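## Task

Insert the probe into the cabinet via the cable entry labelled LE and release it so it stays hanging without help. Over half the probe's length must sit inside the cabinet. It does not count if the robot is what holds it there at the end. Open the gripper and withdraw when finished.

## Robot and tools

Robot: two 7-joint arms, left_arm and right_arm, each with a parallel gripper. The names are labels only, not image sides. Loose objects may occasionally be nudged, and a held part may get a short tug.

Frame: one shared scene frame. Origin on the table top midway between the arms; +z up, +x out over the table, left_arm on the +y side. All positions are in metres, quaternions are written w first (qw, qx, qy, qz).

Gripper axes: fingers point along the gripper's +z; they open and close along its y. end_effector_position is the spot between the pads when closed, roughly 2 cm short of the fingertips; closing pushes the tips about 10 mm further along +z.

The 16-number row (used by execute_actions rows and by move target): one flat list for both arms. Numbers 1-8 are left_arm: x, y, z, qw, qx, qy, qz, opening. Numbers 9-16 are right_arm in the same order. x, y, z and the quaternion are an absolute target pose for that gripper in the scene frame, not an offset. Opening runs from -1 (closed) to +1 (fully open, 0.084 m). Always send all 16, even if one arm should stay still; for a still arm repeat its last reported position and quaternion plus the desired opening. To hold orientation steady, resend the same target quaternion every time rather than copying the slightly drifted one from the result.

Limits on targets: a call is rejected outright (nothing sent) if any arm's target lies over 0.6 m from that arm's last reported position along any of its gripper axes. Each control step the commanded pose is clipped to within 70 mm and 16 degrees of the measured pose; if position and orientation cannot both be reached, position wins. Elbows never fully straighten.

Tools:
- execute_actions {"actions": [...], "pictures": bool}. An empty list just reports the state. One action {"rows": [[16 numbers], ...], "steps": n} with n up to 15 steps of 1/30 s; each row covers one step and the last row repeats to fill. One wait {"steps": n} with n up to 300, counted from the previous result. After an action, an arm continues only to its last clipped pose, so long moves need follow-up calls. Pictures are included unless pictures is false.
- move {"target": [16 numbers], "speed": m/s}. Straight-line path for each gripper to its pose; both arms finish together. Speed 0.002 to 0.5, default 0.25; rotation capped at twice that in rad/s. Duration 0.5-10 s, cut off at 10 s. The opening is applied when the move begins. It does not avoid obstacles or the other arm; grippers lag and can overshoot speed near full reach. Faster contact and aiming deeper past a surface both press harder.
- wait {"seconds": 0 to 10}: lets the simulation run with no new command.
- zoom_image {"camera": name, "region": [x0, y0, x1, y1]}: magnified crop of the latest image; pixels from the top-left, region at most 504x504. Cameras: cam_head_left, cam_head_right, cam_high, cam_low, cam_left_wrist, cam_right_wrist, each 504x504.
- finished_scene {"scene": number}: ends the current scene irreversibly and grades it; its result gives the following task. Only call it once the probe hangs unaided.

Reading results: a state line per arm gives gripper position, quaternion and linear/angular velocity; printed positions may be off, more at long reach. grip_measured is the actual finger opening on the command scale. "Hand target" shows where the controller is currently driving each gripper. "pose unreachable" and HELD mark steps where the clearance check altered or blocked a command. A move adds a "move:" line with its ending (done, off_target, moving, held, fault), limits that acted (paced = target clipped, held = some steps blocked, after which the arm may jump faster), and each gripper's remaining distance. Joint torques are raw drive outputs with offsets and noise, not contact forces. The simulation keeps running while you compose each reply.

Gripping: to hold the probe, command an opening well below grip_measured; lower squeezes harder, up to about 24 N per pad. Resending grip_measured gives a light hold that wide parts may slip from. Very fast closing can squeeze too hard.

Avoid: knocking anything off the table (fails the task); arms colliding or pressing each other; hard pushes causing a TORQUE FAULT (arm backs off and freezes 10 s). Load limits in N m: waist 44, shoulder 44, upper arm roll 26.4, elbow 26.4, forearm roll 26.4, wrist pitch 17.6, wrist roll 17.6; held weight counts. Holding loads heats motors: MOTOR HOT appears at 65 °C and at 80 °C the arm is braked (OVER-TEMPERATURE FAULT), so don't hold longer than needed. Drops, slips and slams are penalised; move smoothly.

Order: locate the probe and the labelled entry (zoom helps read labels), grasp the probe, align it with the entry, insert so over half its length goes in, release, confirm it stays, move clear, then call finished_scene.

Each tool is called after ">>>" by a JSON object that holds its "api" and its "payload", one argument or row to a line.

## Session

>>> {"api": "execute_actions", "payload": {
  "actions": []
}}

Scene clock: 0.00 s of 5060.00 s.
left_arm: end_effector_position=(-0.0234, +0.7318, +0.1220) grip_measured=+1.00 end_effector_quat_wxyz=(+0.041, +0.281, +0.958, -0.050) end_effector_velocity=(-0.000, -0.000, -0.000) end_effector_angular_velocity=(-0.001, -0.000, +0.001) | right_arm: end_effector_position=(+0.4378, -0.6141, +0.3064) grip_measured=+1.00 end_effector_quat_wxyz=(-0.468, +0.864, +0.186, -0.009) end_effector_velocity=(-0.000, -0.001, -0.000) end_effector_angular_velocity=(-0.001, +0.001, -0.001)
Joint positions: left_arm=[ 1.588  0.063 -0.024  0.889 -0.04   0.952 -0.84   0.084] | right_arm=[-0.83   0.814 -0.041  2.333  0.696  2.28  -0.921  0.084]
Joint velocities: left_arm=[-0.     0.     0.001 -0.001 -0.    -0.     0.     0.   ] | right_arm=[-0.     0.    -0.002  0.001  0.     0.001  0.     0.   ]
Joint torques (N m, as the arm reports them, + toward a larger angle): no reading
Motor temperatures (°C, as the motors report them): left_arm=[33 33 29 32 33 32 31] | right_arm=[29 31 31 34 31 40 31]
Hand target (left_arm): -0.023, +0.732, +0.122; +0.041, +0.281, +0.958, -0.050
Hand target (right_arm): +0.438, -0.614, +0.306; -0.468, +0.864, +0.186, -0.009

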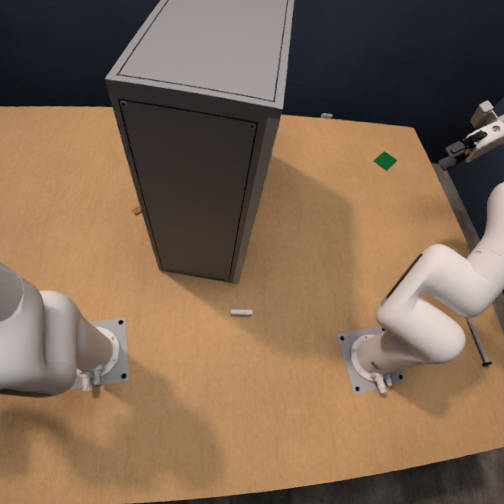

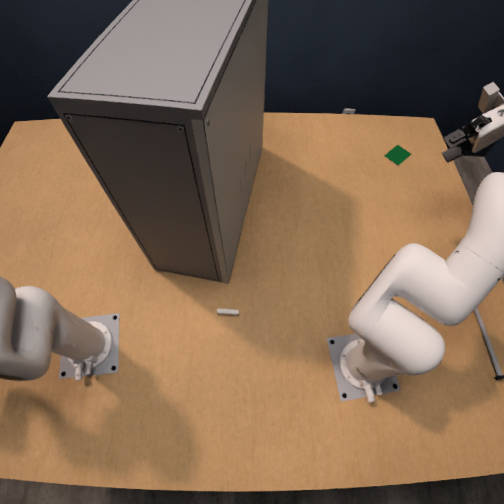

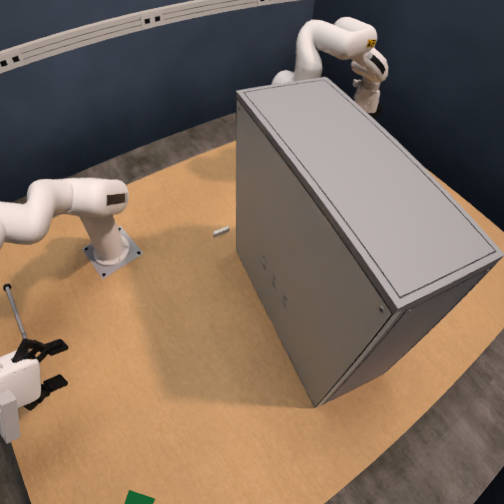

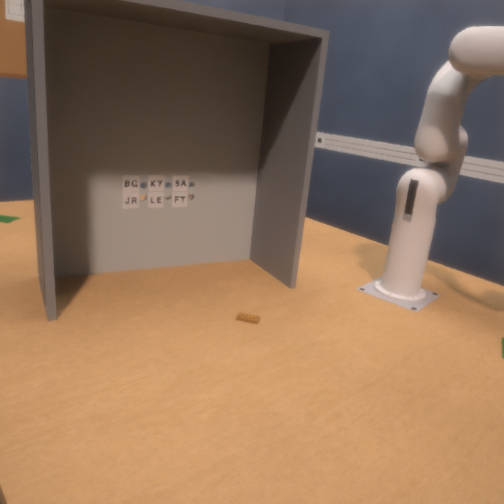

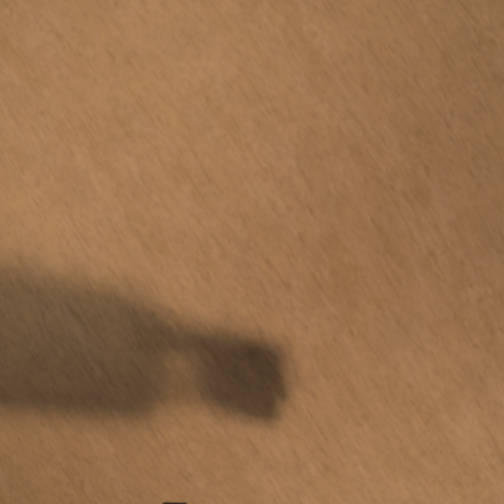

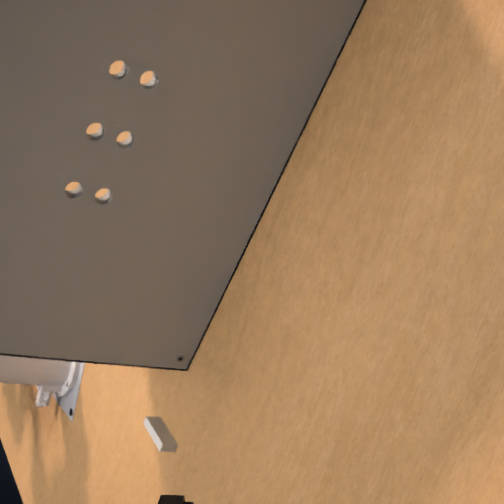

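>>> {"api": "zoom_image", "payload": {
  "camera": "cam_low",
  "region": [100,150,220,230]
}}

>>> {"api": "zoom_image", "payload": {
  "camera": "cam_head_right",
  "region": [404,270,504,400]
}}

>>> {"api": "zoom_image", "payload": {
  "camera": "cam_high",
  "region": [0,250,120,370]
}}

Region (100, 150, 220, 230) of cam_low's 504x504 image, scaled by 4.200, with more detail than that image has.

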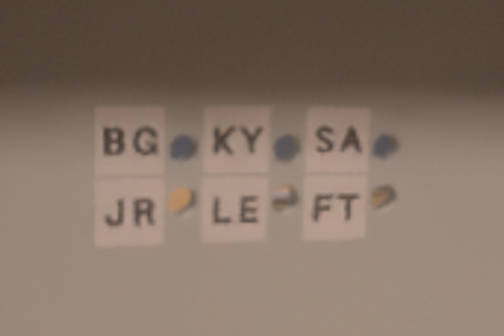

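Region (404, 270, 504, 400) of cam_head_right's 504x504 image, scaled by 3.877, with more detail than that image has; it fills the left 388 columns of this view, and the rest is white.

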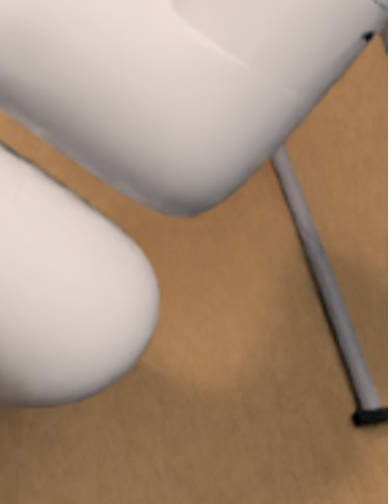

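Region (0, 250, 120, 370) of cam_high's 504x504 image, scaled by 4.200, with more detail than that image has.

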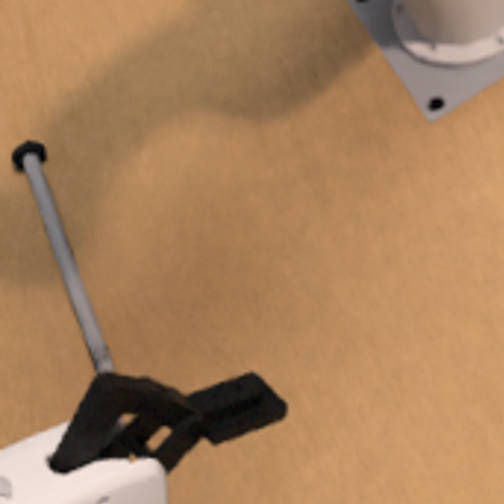

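>>> {"api": "move", "payload": {
  "target": [-0.0234,0.7318,0.122,0.041,0.281,0.958,-0.05,1,0.1,-0.72,0.25,0,1,0,0,1]
}}

Scene clock: 13.57 s of 5060.00 s.
left_arm: end_effector_position=(-0.0234, +0.7318, +0.1220) grip_measured=+1.00 end_effector_quat_wxyz=(+0.041, +0.281, +0.958, -0.050) end_effector_velocity=(+0.001, +0.000, +0.000) end_effector_angular_velocity=(+0.001, -0.000, -0.001) | right_arm: end_effector_position=(+0.1005, -0.7209, +0.2500) grip_measured=+1.00 end_effector_quat_wxyz=(+0.000, +1.000, +0.001, -0.001) end_effector_velocity=(-0.002, -0.000, -0.001) end_effector_angular_velocity=(-0.002, -0.001, -0.002)
Joint positions: left_arm=[ 1.588  0.062 -0.024  0.888 -0.04   0.951 -0.839  0.084] | right_arm=[-0.957 -0.5   -0.308  0.733 -0.158  1.218 -1.053  0.084]
Joint velocities: left_arm=[-0.    -0.    -0.001  0.    -0.     0.     0.     0.   ] | right_arm=[-0.003 -0.003 -0.001 -0.004 -0.002 -0.004 -0.001 -0.   ]
Joint torques (N m, as the arm reports them, + toward a larger angle): left_arm=[ -2.62 -17.47  -0.28  15.53   0.79  -1.08  -1.08] | right_arm=[ 0.59 -7.75  3.77 13.7   0.34 -2.46  0.19]
Motor temperatures (°C, as the motors report them): left_arm=[33 33 29 34 33 32 31] | right_arm=[29 32 31 36 31 40 31]
Hand target (left_arm): -0.023, +0.732, +0.122; +0.041, +0.281, +0.958, -0.050
Hand target (right_arm): +0.100, -0.721, +0.250; +0.001, +1.000, +0.001, -0.001
Off the commanded pose (left_arm): 0.000 m, 0 deg.
Off the commanded pose (right_arm): 0.001 m, 0 deg.
After step 90, 8.03 s passed at rest.
move: done

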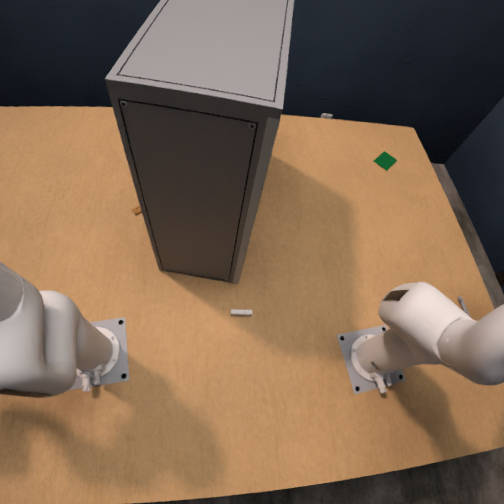

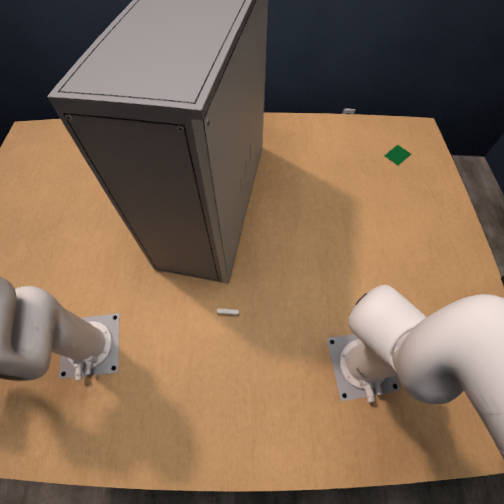

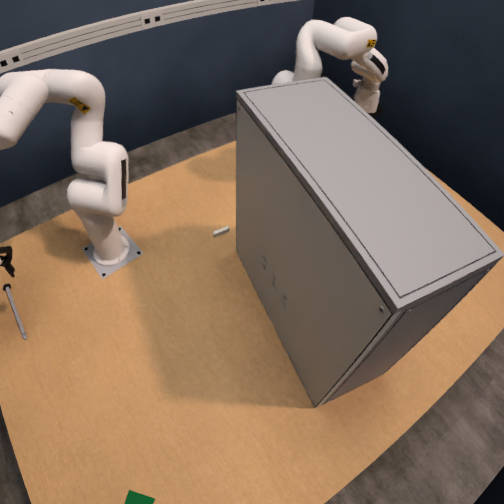

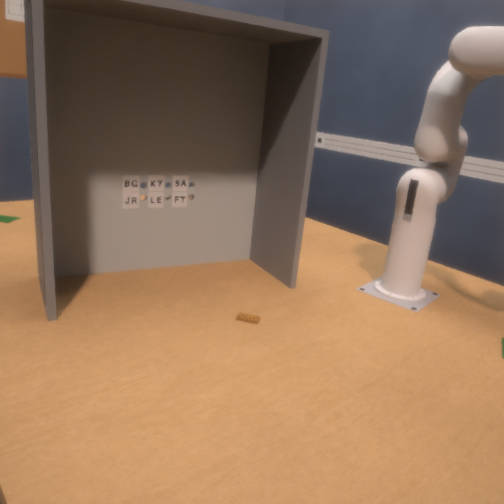

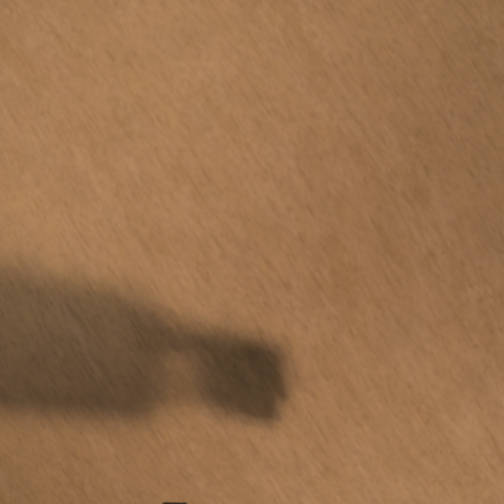

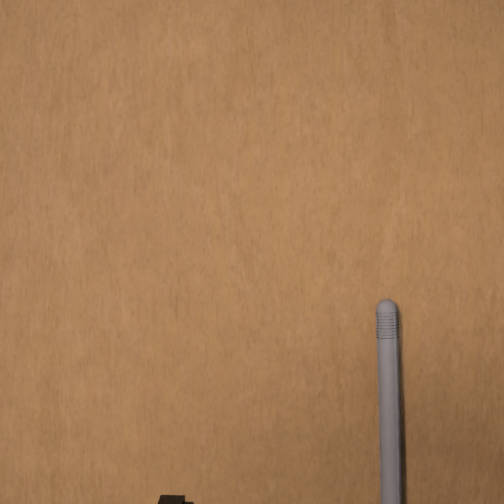

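>>> {"api": "move", "payload": {
  "target": [-0.0234,0.7318,0.122,0.041,0.281,0.958,-0.05,1,0.05,-0.78,0.12,0,1,0,0,1]
}}

Scene clock: 18.13 s of 5060.00 s.
left_arm: end_effector_position=(-0.0234, +0.7318, +0.1220) grip_measured=+1.00 end_effector_quat_wxyz=(+0.041, +0.281, +0.958, -0.050) end_effector_velocity=(-0.000, -0.000, +0.000) end_effector_angular_velocity=(+0.000, +0.001, -0.001) | right_arm: end_effector_position=(+0.0500, -0.7807, +0.1204) grip_measured=+1.00 end_effector_quat_wxyz=(+0.001, +1.000, -0.000, -0.000) end_effector_velocity=(-0.002, +0.001, -0.002) end_effector_angular_velocity=(+0.006, +0.001, -0.004)
Joint positions: left_arm=[ 1.588  0.062 -0.024  0.888 -0.04   0.951 -0.839  0.084] | right_arm=[-0.996 -0.164 -0.507  0.624 -0.116  0.77  -1.289  0.084]
Joint velocities: left_arm=[ 0.    -0.001  0.    -0.     0.002  0.    -0.     0.   ] | right_arm=[-0.001  0.004 -0.005 -0.002  0.002 -0.001 -0.003  0.   ]
Joint torques (N m, as the arm reports them, + toward a larger angle): left_arm=[ -2.79 -17.79  -0.35  15.74   0.72  -1.03  -1.15] | right_arm=[  0.56 -12.04   1.89  12.13   0.3   -2.52   0.25]
Motor temperatures (°C, as the motors report them): left_arm=[33 33 29 34 33 32 31] | right_arm=[29 32 31 36 31 40 31]
Hand target (left_arm): -0.023, +0.732, +0.122; +0.041, +0.281, +0.958, -0.050
Hand target (right_arm): +0.050, -0.781, +0.120; +0.001, +1.000, -0.000, -0.001
Off the commanded pose (left_arm): 0.000 m, 0 deg.
Off the commanded pose (right_arm): 0.001 m, 0 deg.
After step 90, 0.43 s passed at rest.
move: done

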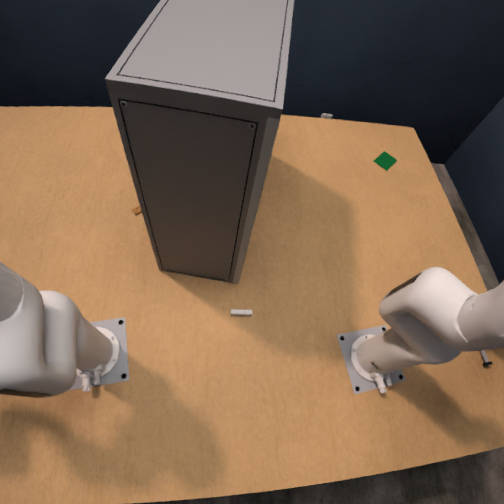

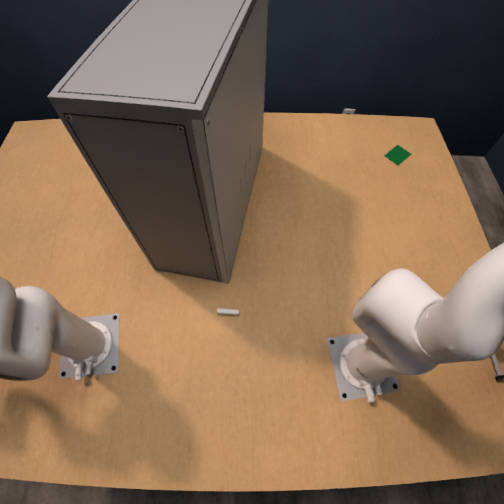

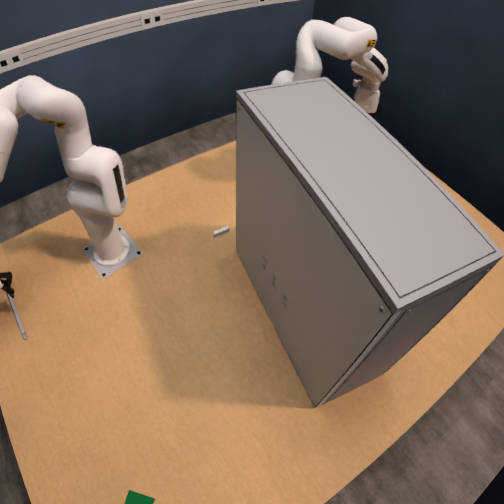

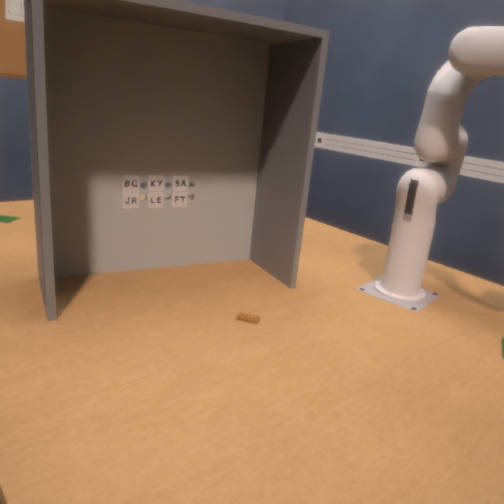

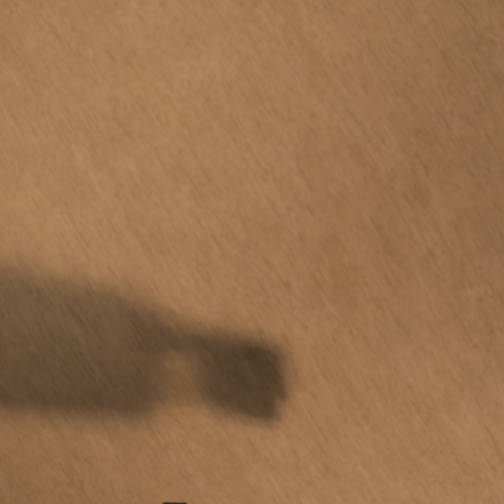

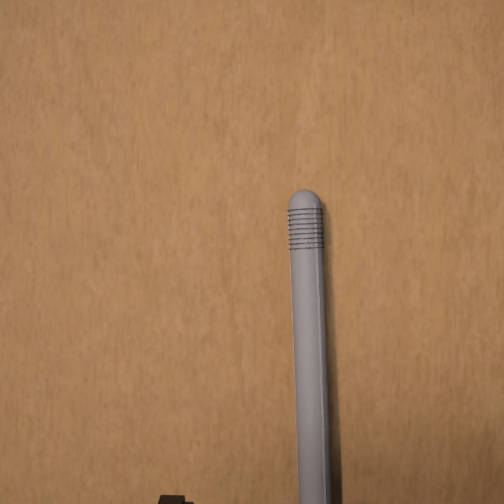

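>>> {"api": "move", "payload": {
  "target": [-0.0234,0.7318,0.122,0.041,0.281,0.958,-0.05,1,0.01,-0.782,0.035,0,1,0,0,0.2],
  "speed": 0.1
}}

>>> {"api": "zoom_image", "payload": {
  "camera": "cam_high",
  "region": [0,240,100,350]
}}

>>> {"api": "zoom_image", "payload": {
  "camera": "cam_head_left",
  "region": [424,300,504,400]
}}

Scene clock: 27.37 s of 5060.00 s.
left_arm: end_effector_position=(-0.0234, +0.7318, +0.1220) grip_measured=+1.00 end_effector_quat_wxyz=(+0.041, +0.281, +0.958, -0.050) end_effector_velocity=(-0.000, +0.000, +0.000) end_effector_angular_velocity=(+0.001, +0.001, -0.001) | right_arm: end_effector_position=(+0.0099, -0.7825, +0.0352) grip_measured=+0.19 end_effector_quat_wxyz=(+0.001, +1.000, -0.000, -0.001) end_effector_velocity=(-0.000, +0.001, -0.001) end_effector_angular_velocity=(+0.003, -0.002, -0.001)
Joint positions: left_arm=[ 1.588  0.062 -0.024  0.888 -0.04   0.951 -0.839  0.084] | right_arm=[-1.03   0.088 -0.565  0.551  0.099  0.478 -1.557  0.052]
Joint velocities: left_arm=[-0.    -0.    -0.     0.001  0.001  0.     0.     0.   ] | right_arm=[-0.002  0.003  0.001 -0.001  0.009 -0.    -0.007 -0.   ]
Joint torques (N m, as the arm reports them, + toward a larger angle): left_arm=[ -2.6  -17.58  -0.42  15.44   0.78  -1.01  -1.04] | right_arm=[  0.64 -14.44  -1.23   9.73   0.25  -2.46   0.31]
Motor temperatures (°C, as the motors report them): left_arm=[33 33 29 34 33 32 31] | right_arm=[29 32 31 37 31 40 31]
Hand target (left_arm): -0.023, +0.732, +0.122; +0.041, +0.281, +0.958, -0.050
Hand target (right_arm): +0.010, -0.782, +0.035; +0.000, +1.000, -0.000, -0.001
Off the commanded pose (left_arm): 0.000 m, 0 deg.
Off the commanded pose (right_arm): 0.001 m, 0 deg.
After step 90, 4.90 s passed at rest.
move: done

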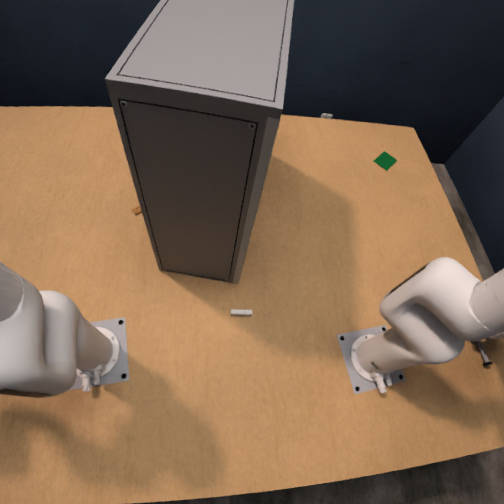

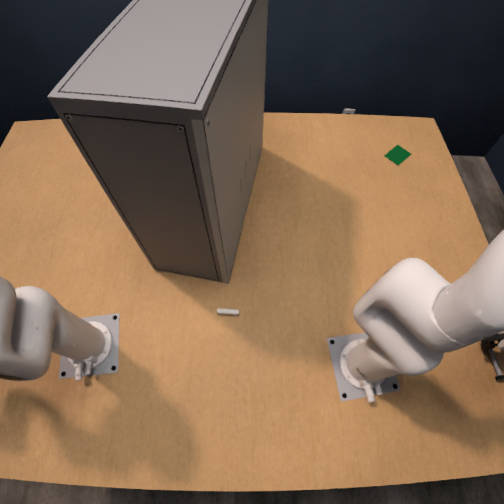

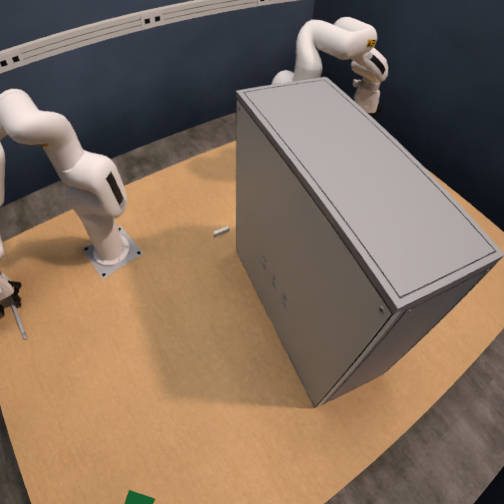

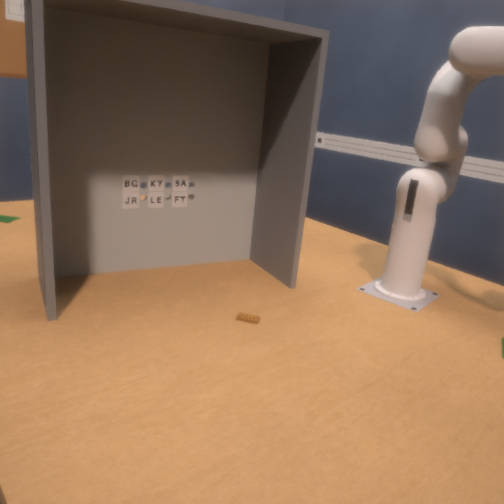

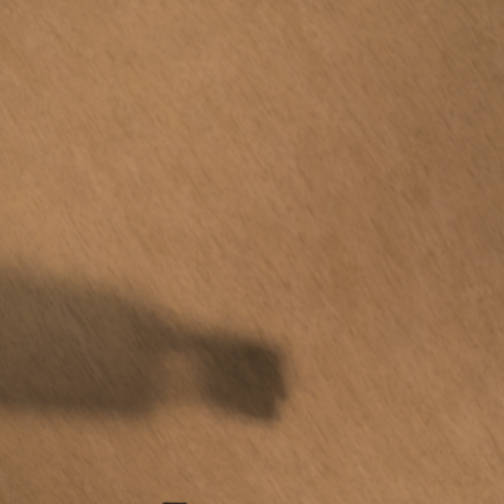

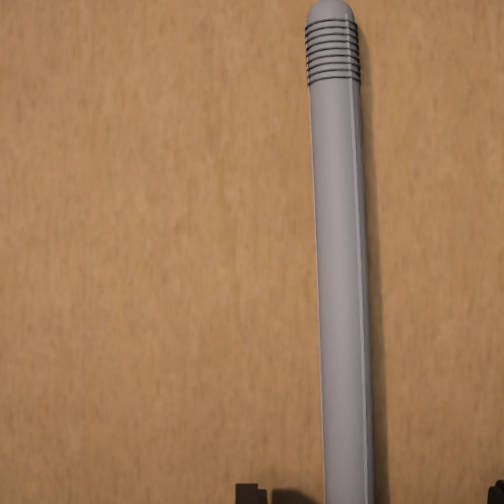

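Region (0, 240, 100, 350) of cam_high's 504x504 image, scaled by 4.582, with more detail than that image has; it fills the left 458 columns of this view, and the rest is white.

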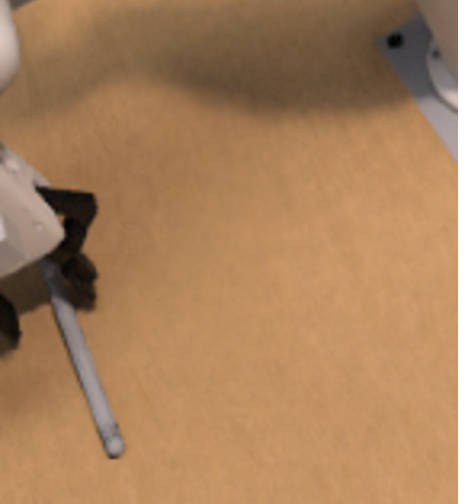

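Region (424, 300, 504, 400) of cam_head_left's 504x504 image, scaled by 5.040, with more detail than that image has; it fills the left 403 columns of this view, and the rest is white.

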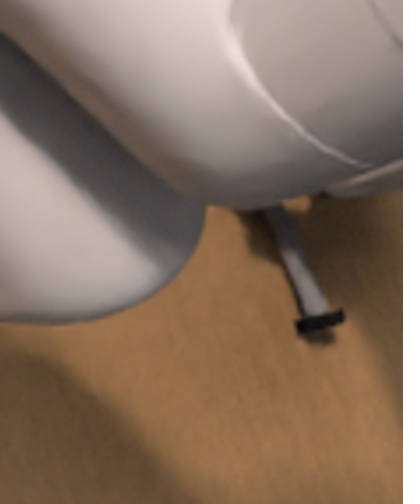

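>>> {"api": "move", "payload": {
  "target": [-0.0234,0.7318,0.122,0.041,0.281,0.958,-0.05,1,-0.04,-0.78,0.04,0,0.94,0.02,0.342,0.2],
  "speed": 0.15
}}

>>> {"api": "move", "payload": {
  "target": [-0.0234,0.7318,0.122,0.041,0.281,0.958,-0.05,1,-0.04,-0.78,0.02,0,0.94,0.02,0.342,-0.2],
  "speed": 0.03
}}

>>> {"api": "zoom_image", "payload": {
  "camera": "cam_high",
  "region": [0,240,100,350]
}}

Scene clock: 41.40 s of 5060.00 s.
left_arm: end_effector_position=(-0.0234, +0.7318, +0.1220) grip_measured=+1.00 end_effector_quat_wxyz=(+0.041, +0.281, +0.958, -0.050) end_effector_velocity=(-0.000, -0.001, +0.000) end_effector_angular_velocity=(-0.000, -0.000, +0.001) | right_arm: end_effector_position=(-0.0403, -0.7802, +0.0399) grip_measured=+0.19 end_effector_quat_wxyz=(+0.001, +0.940, +0.020, +0.341) end_effector_velocity=(+0.000, -0.000, +0.000) end_effector_angular_velocity=(-0.001, -0.004, +0.000)
Joint positions: left_arm=[ 1.588  0.062 -0.024  0.888 -0.04   0.951 -0.839  0.084] | right_arm=[-1.499  0.312 -0.582  0.78   0.931  1.101 -2.697  0.052]
Joint velocities: left_arm=[ 0.    -0.002  0.001 -0.002 -0.     0.001  0.    -0.   ] | right_arm=[-0.002  0.001  0.001  0.002  0.002  0.004 -0.002 -0.   ]
Joint torques (N m, as the arm reports them, + toward a larger angle): left_arm=[ -2.36 -17.73  -0.3   15.66   0.59  -1.14  -1.11] | right_arm=[  0.54 -18.49  -4.39   9.15   0.54  -0.34   0.24]
Motor temperatures (°C, as the motors report them): left_arm=[33 33 29 35 33 32 31] | right_arm=[29 32 31 37 31 40 31]
Hand target (left_arm): -0.023, +0.732, +0.122; +0.041, +0.281, +0.958, -0.050
Hand target (right_arm): -0.041, -0.780, +0.040; +0.001, +0.940, +0.020, +0.341
Off the commanded pose (left_arm): 0.000 m, 0 deg.
Off the commanded pose (right_arm): 0.000 m, 0 deg.
After step 90, 8.33 s passed at rest.
move: done

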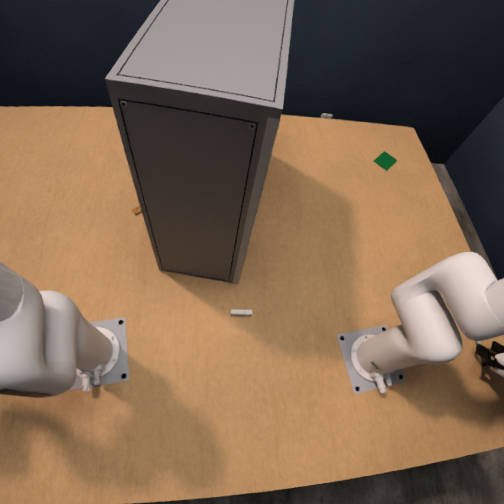

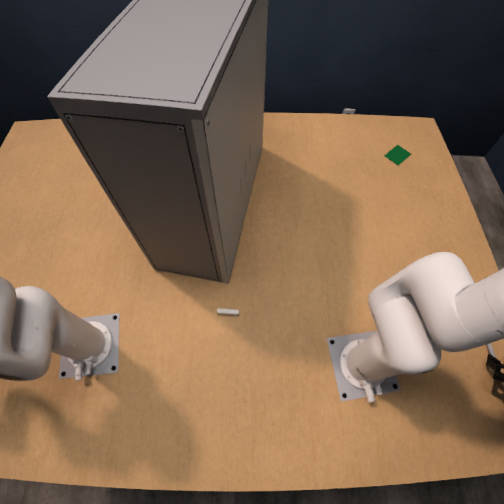

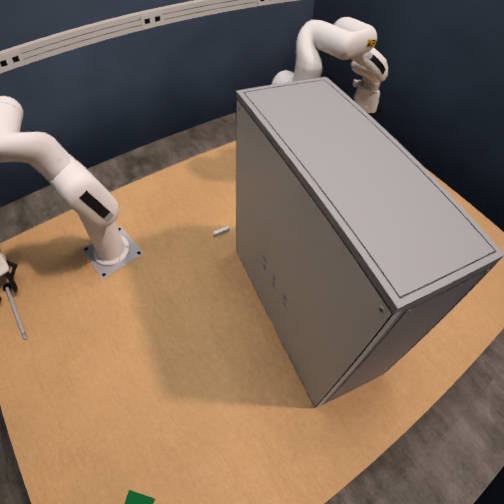

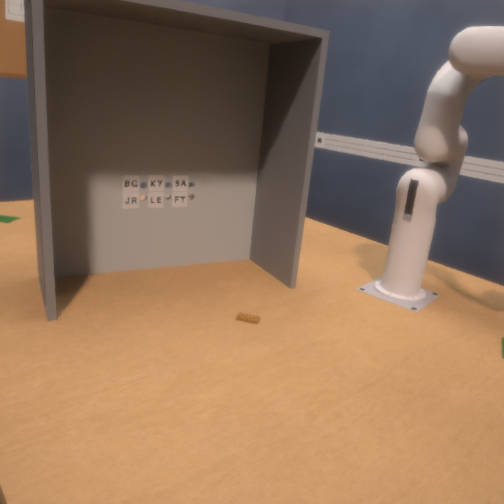

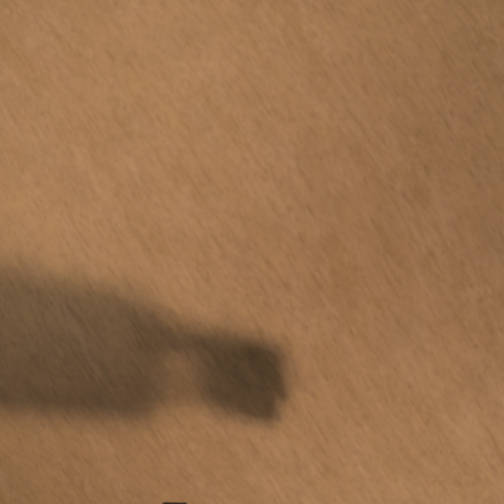

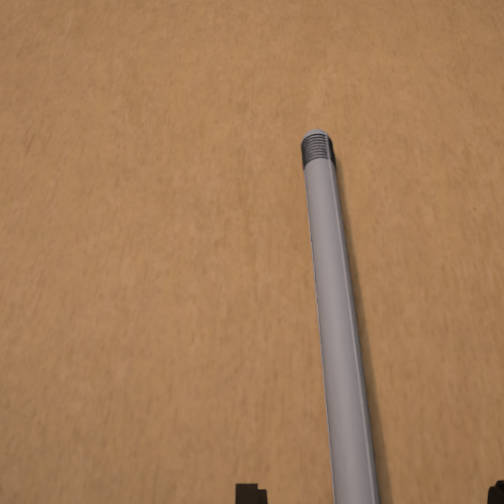

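Scene clock: 42.30 s of 5060.00 s.
left_arm: end_effector_position=(-0.0234, +0.7318, +0.1220) grip_measured=+1.00 end_effector_quat_wxyz=(+0.041, +0.281, +0.958, -0.050) end_effector_velocity=(-0.001, +0.000, +0.001) end_effector_angular_velocity=(+0.002, +0.001, +0.001) | right_arm: end_effector_position=(-0.0399, -0.7824, +0.0234) grip_measured=-0.21 end_effector_quat_wxyz=(+0.003, +0.939, +0.021, +0.344) end_effector_velocity=(-0.001, +0.000, -0.003) end_effector_angular_velocity=(+0.000, +0.005, +0.000)
Joint positions: left_arm=[ 1.588  0.062 -0.024  0.888 -0.04   0.951 -0.839  0.084] | right_arm=[-1.513  0.372 -0.563  0.795  0.982  1.097 -2.748  0.035]
Joint velocities: left_arm=[-0.    -0.002  0.001 -0.     0.    -0.     0.    -0.   ] | right_arm=[ 0.005  0.008 -0.005  0.001  0.005 -0.003 -0.006  0.   ]
Joint torques (N m, as the arm reports them, + toward a larger angle): left_arm=[ -2.7  -17.55  -0.35  15.67   0.6   -1.01  -1.09] | right_arm=[ 2.19 -0.99 -0.85  3.45  0.19 -9.24 -0.19]
Motor temperatures (°C, as the motors report them): left_arm=[33 33 29 35 33 32 31] | right_arm=[29 32 31 37 31 40 31]
Hand target (left_arm): -0.023, +0.732, +0.122; +0.041, +0.281, +0.958, -0.050
Hand target (right_arm): -0.040, -0.780, +0.020; -0.000, +0.940, +0.020, +0.342
Off the commanded pose (left_arm): 0.000 m, 0 deg.
Off the commanded pose (right_arm): 0.004 m, 0 deg.
move: off_target (right_arm)

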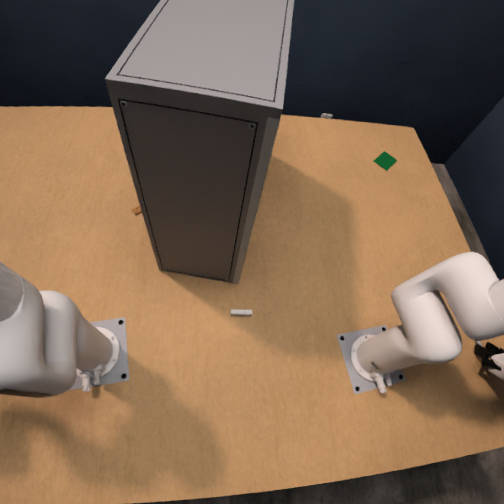

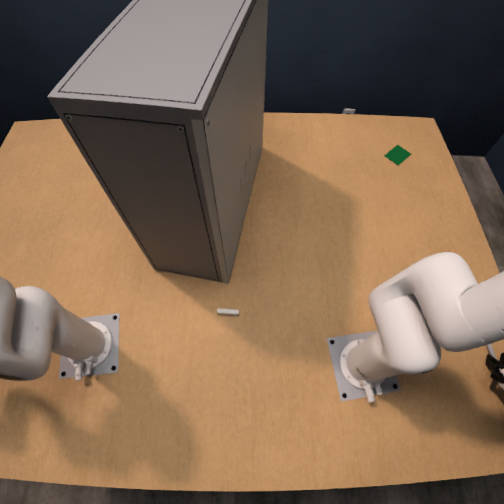

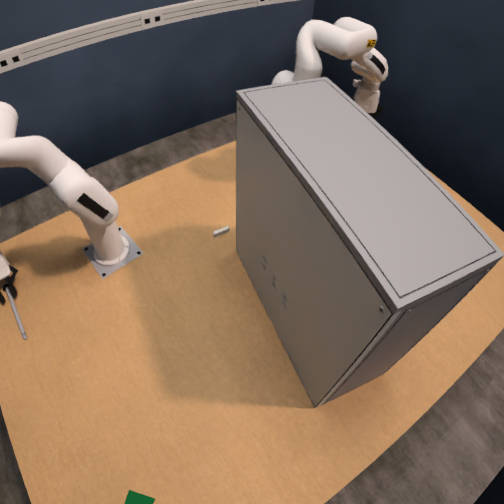

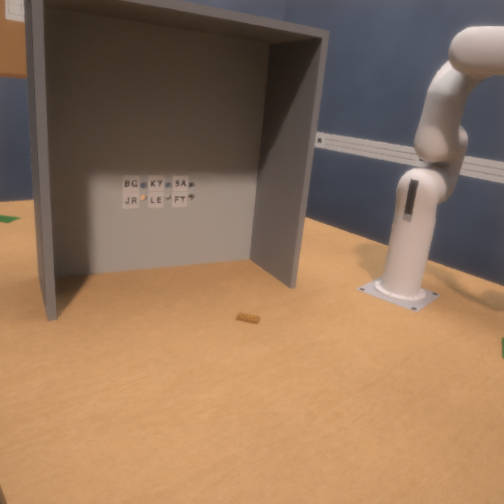

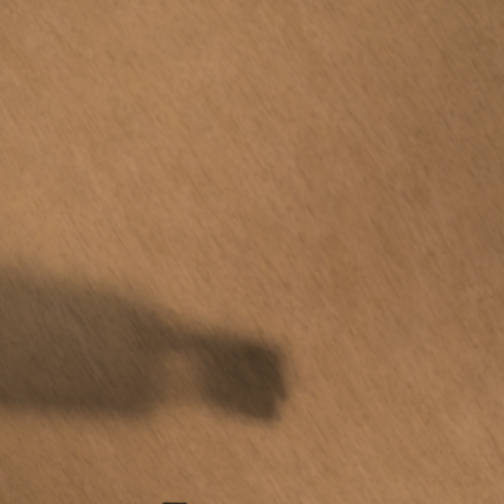

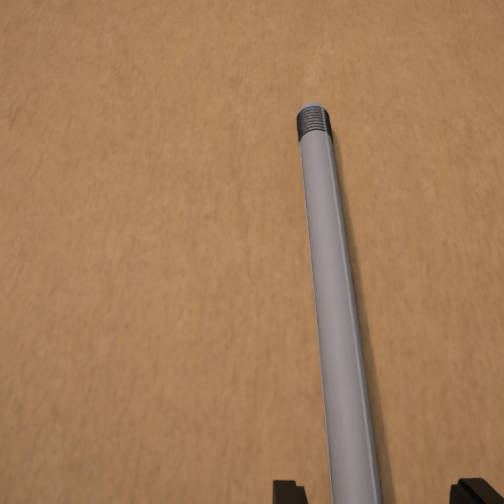

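Region (0, 240, 100, 350) of cam_high's 504x504 image, scaled by 4.582, with more detail than that image has; it fills the left 458 columns of this view, and the rest is white.

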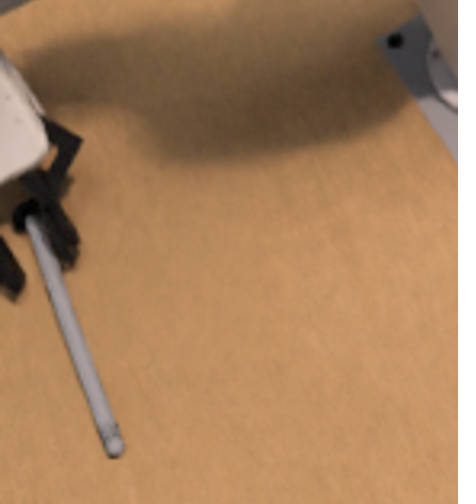

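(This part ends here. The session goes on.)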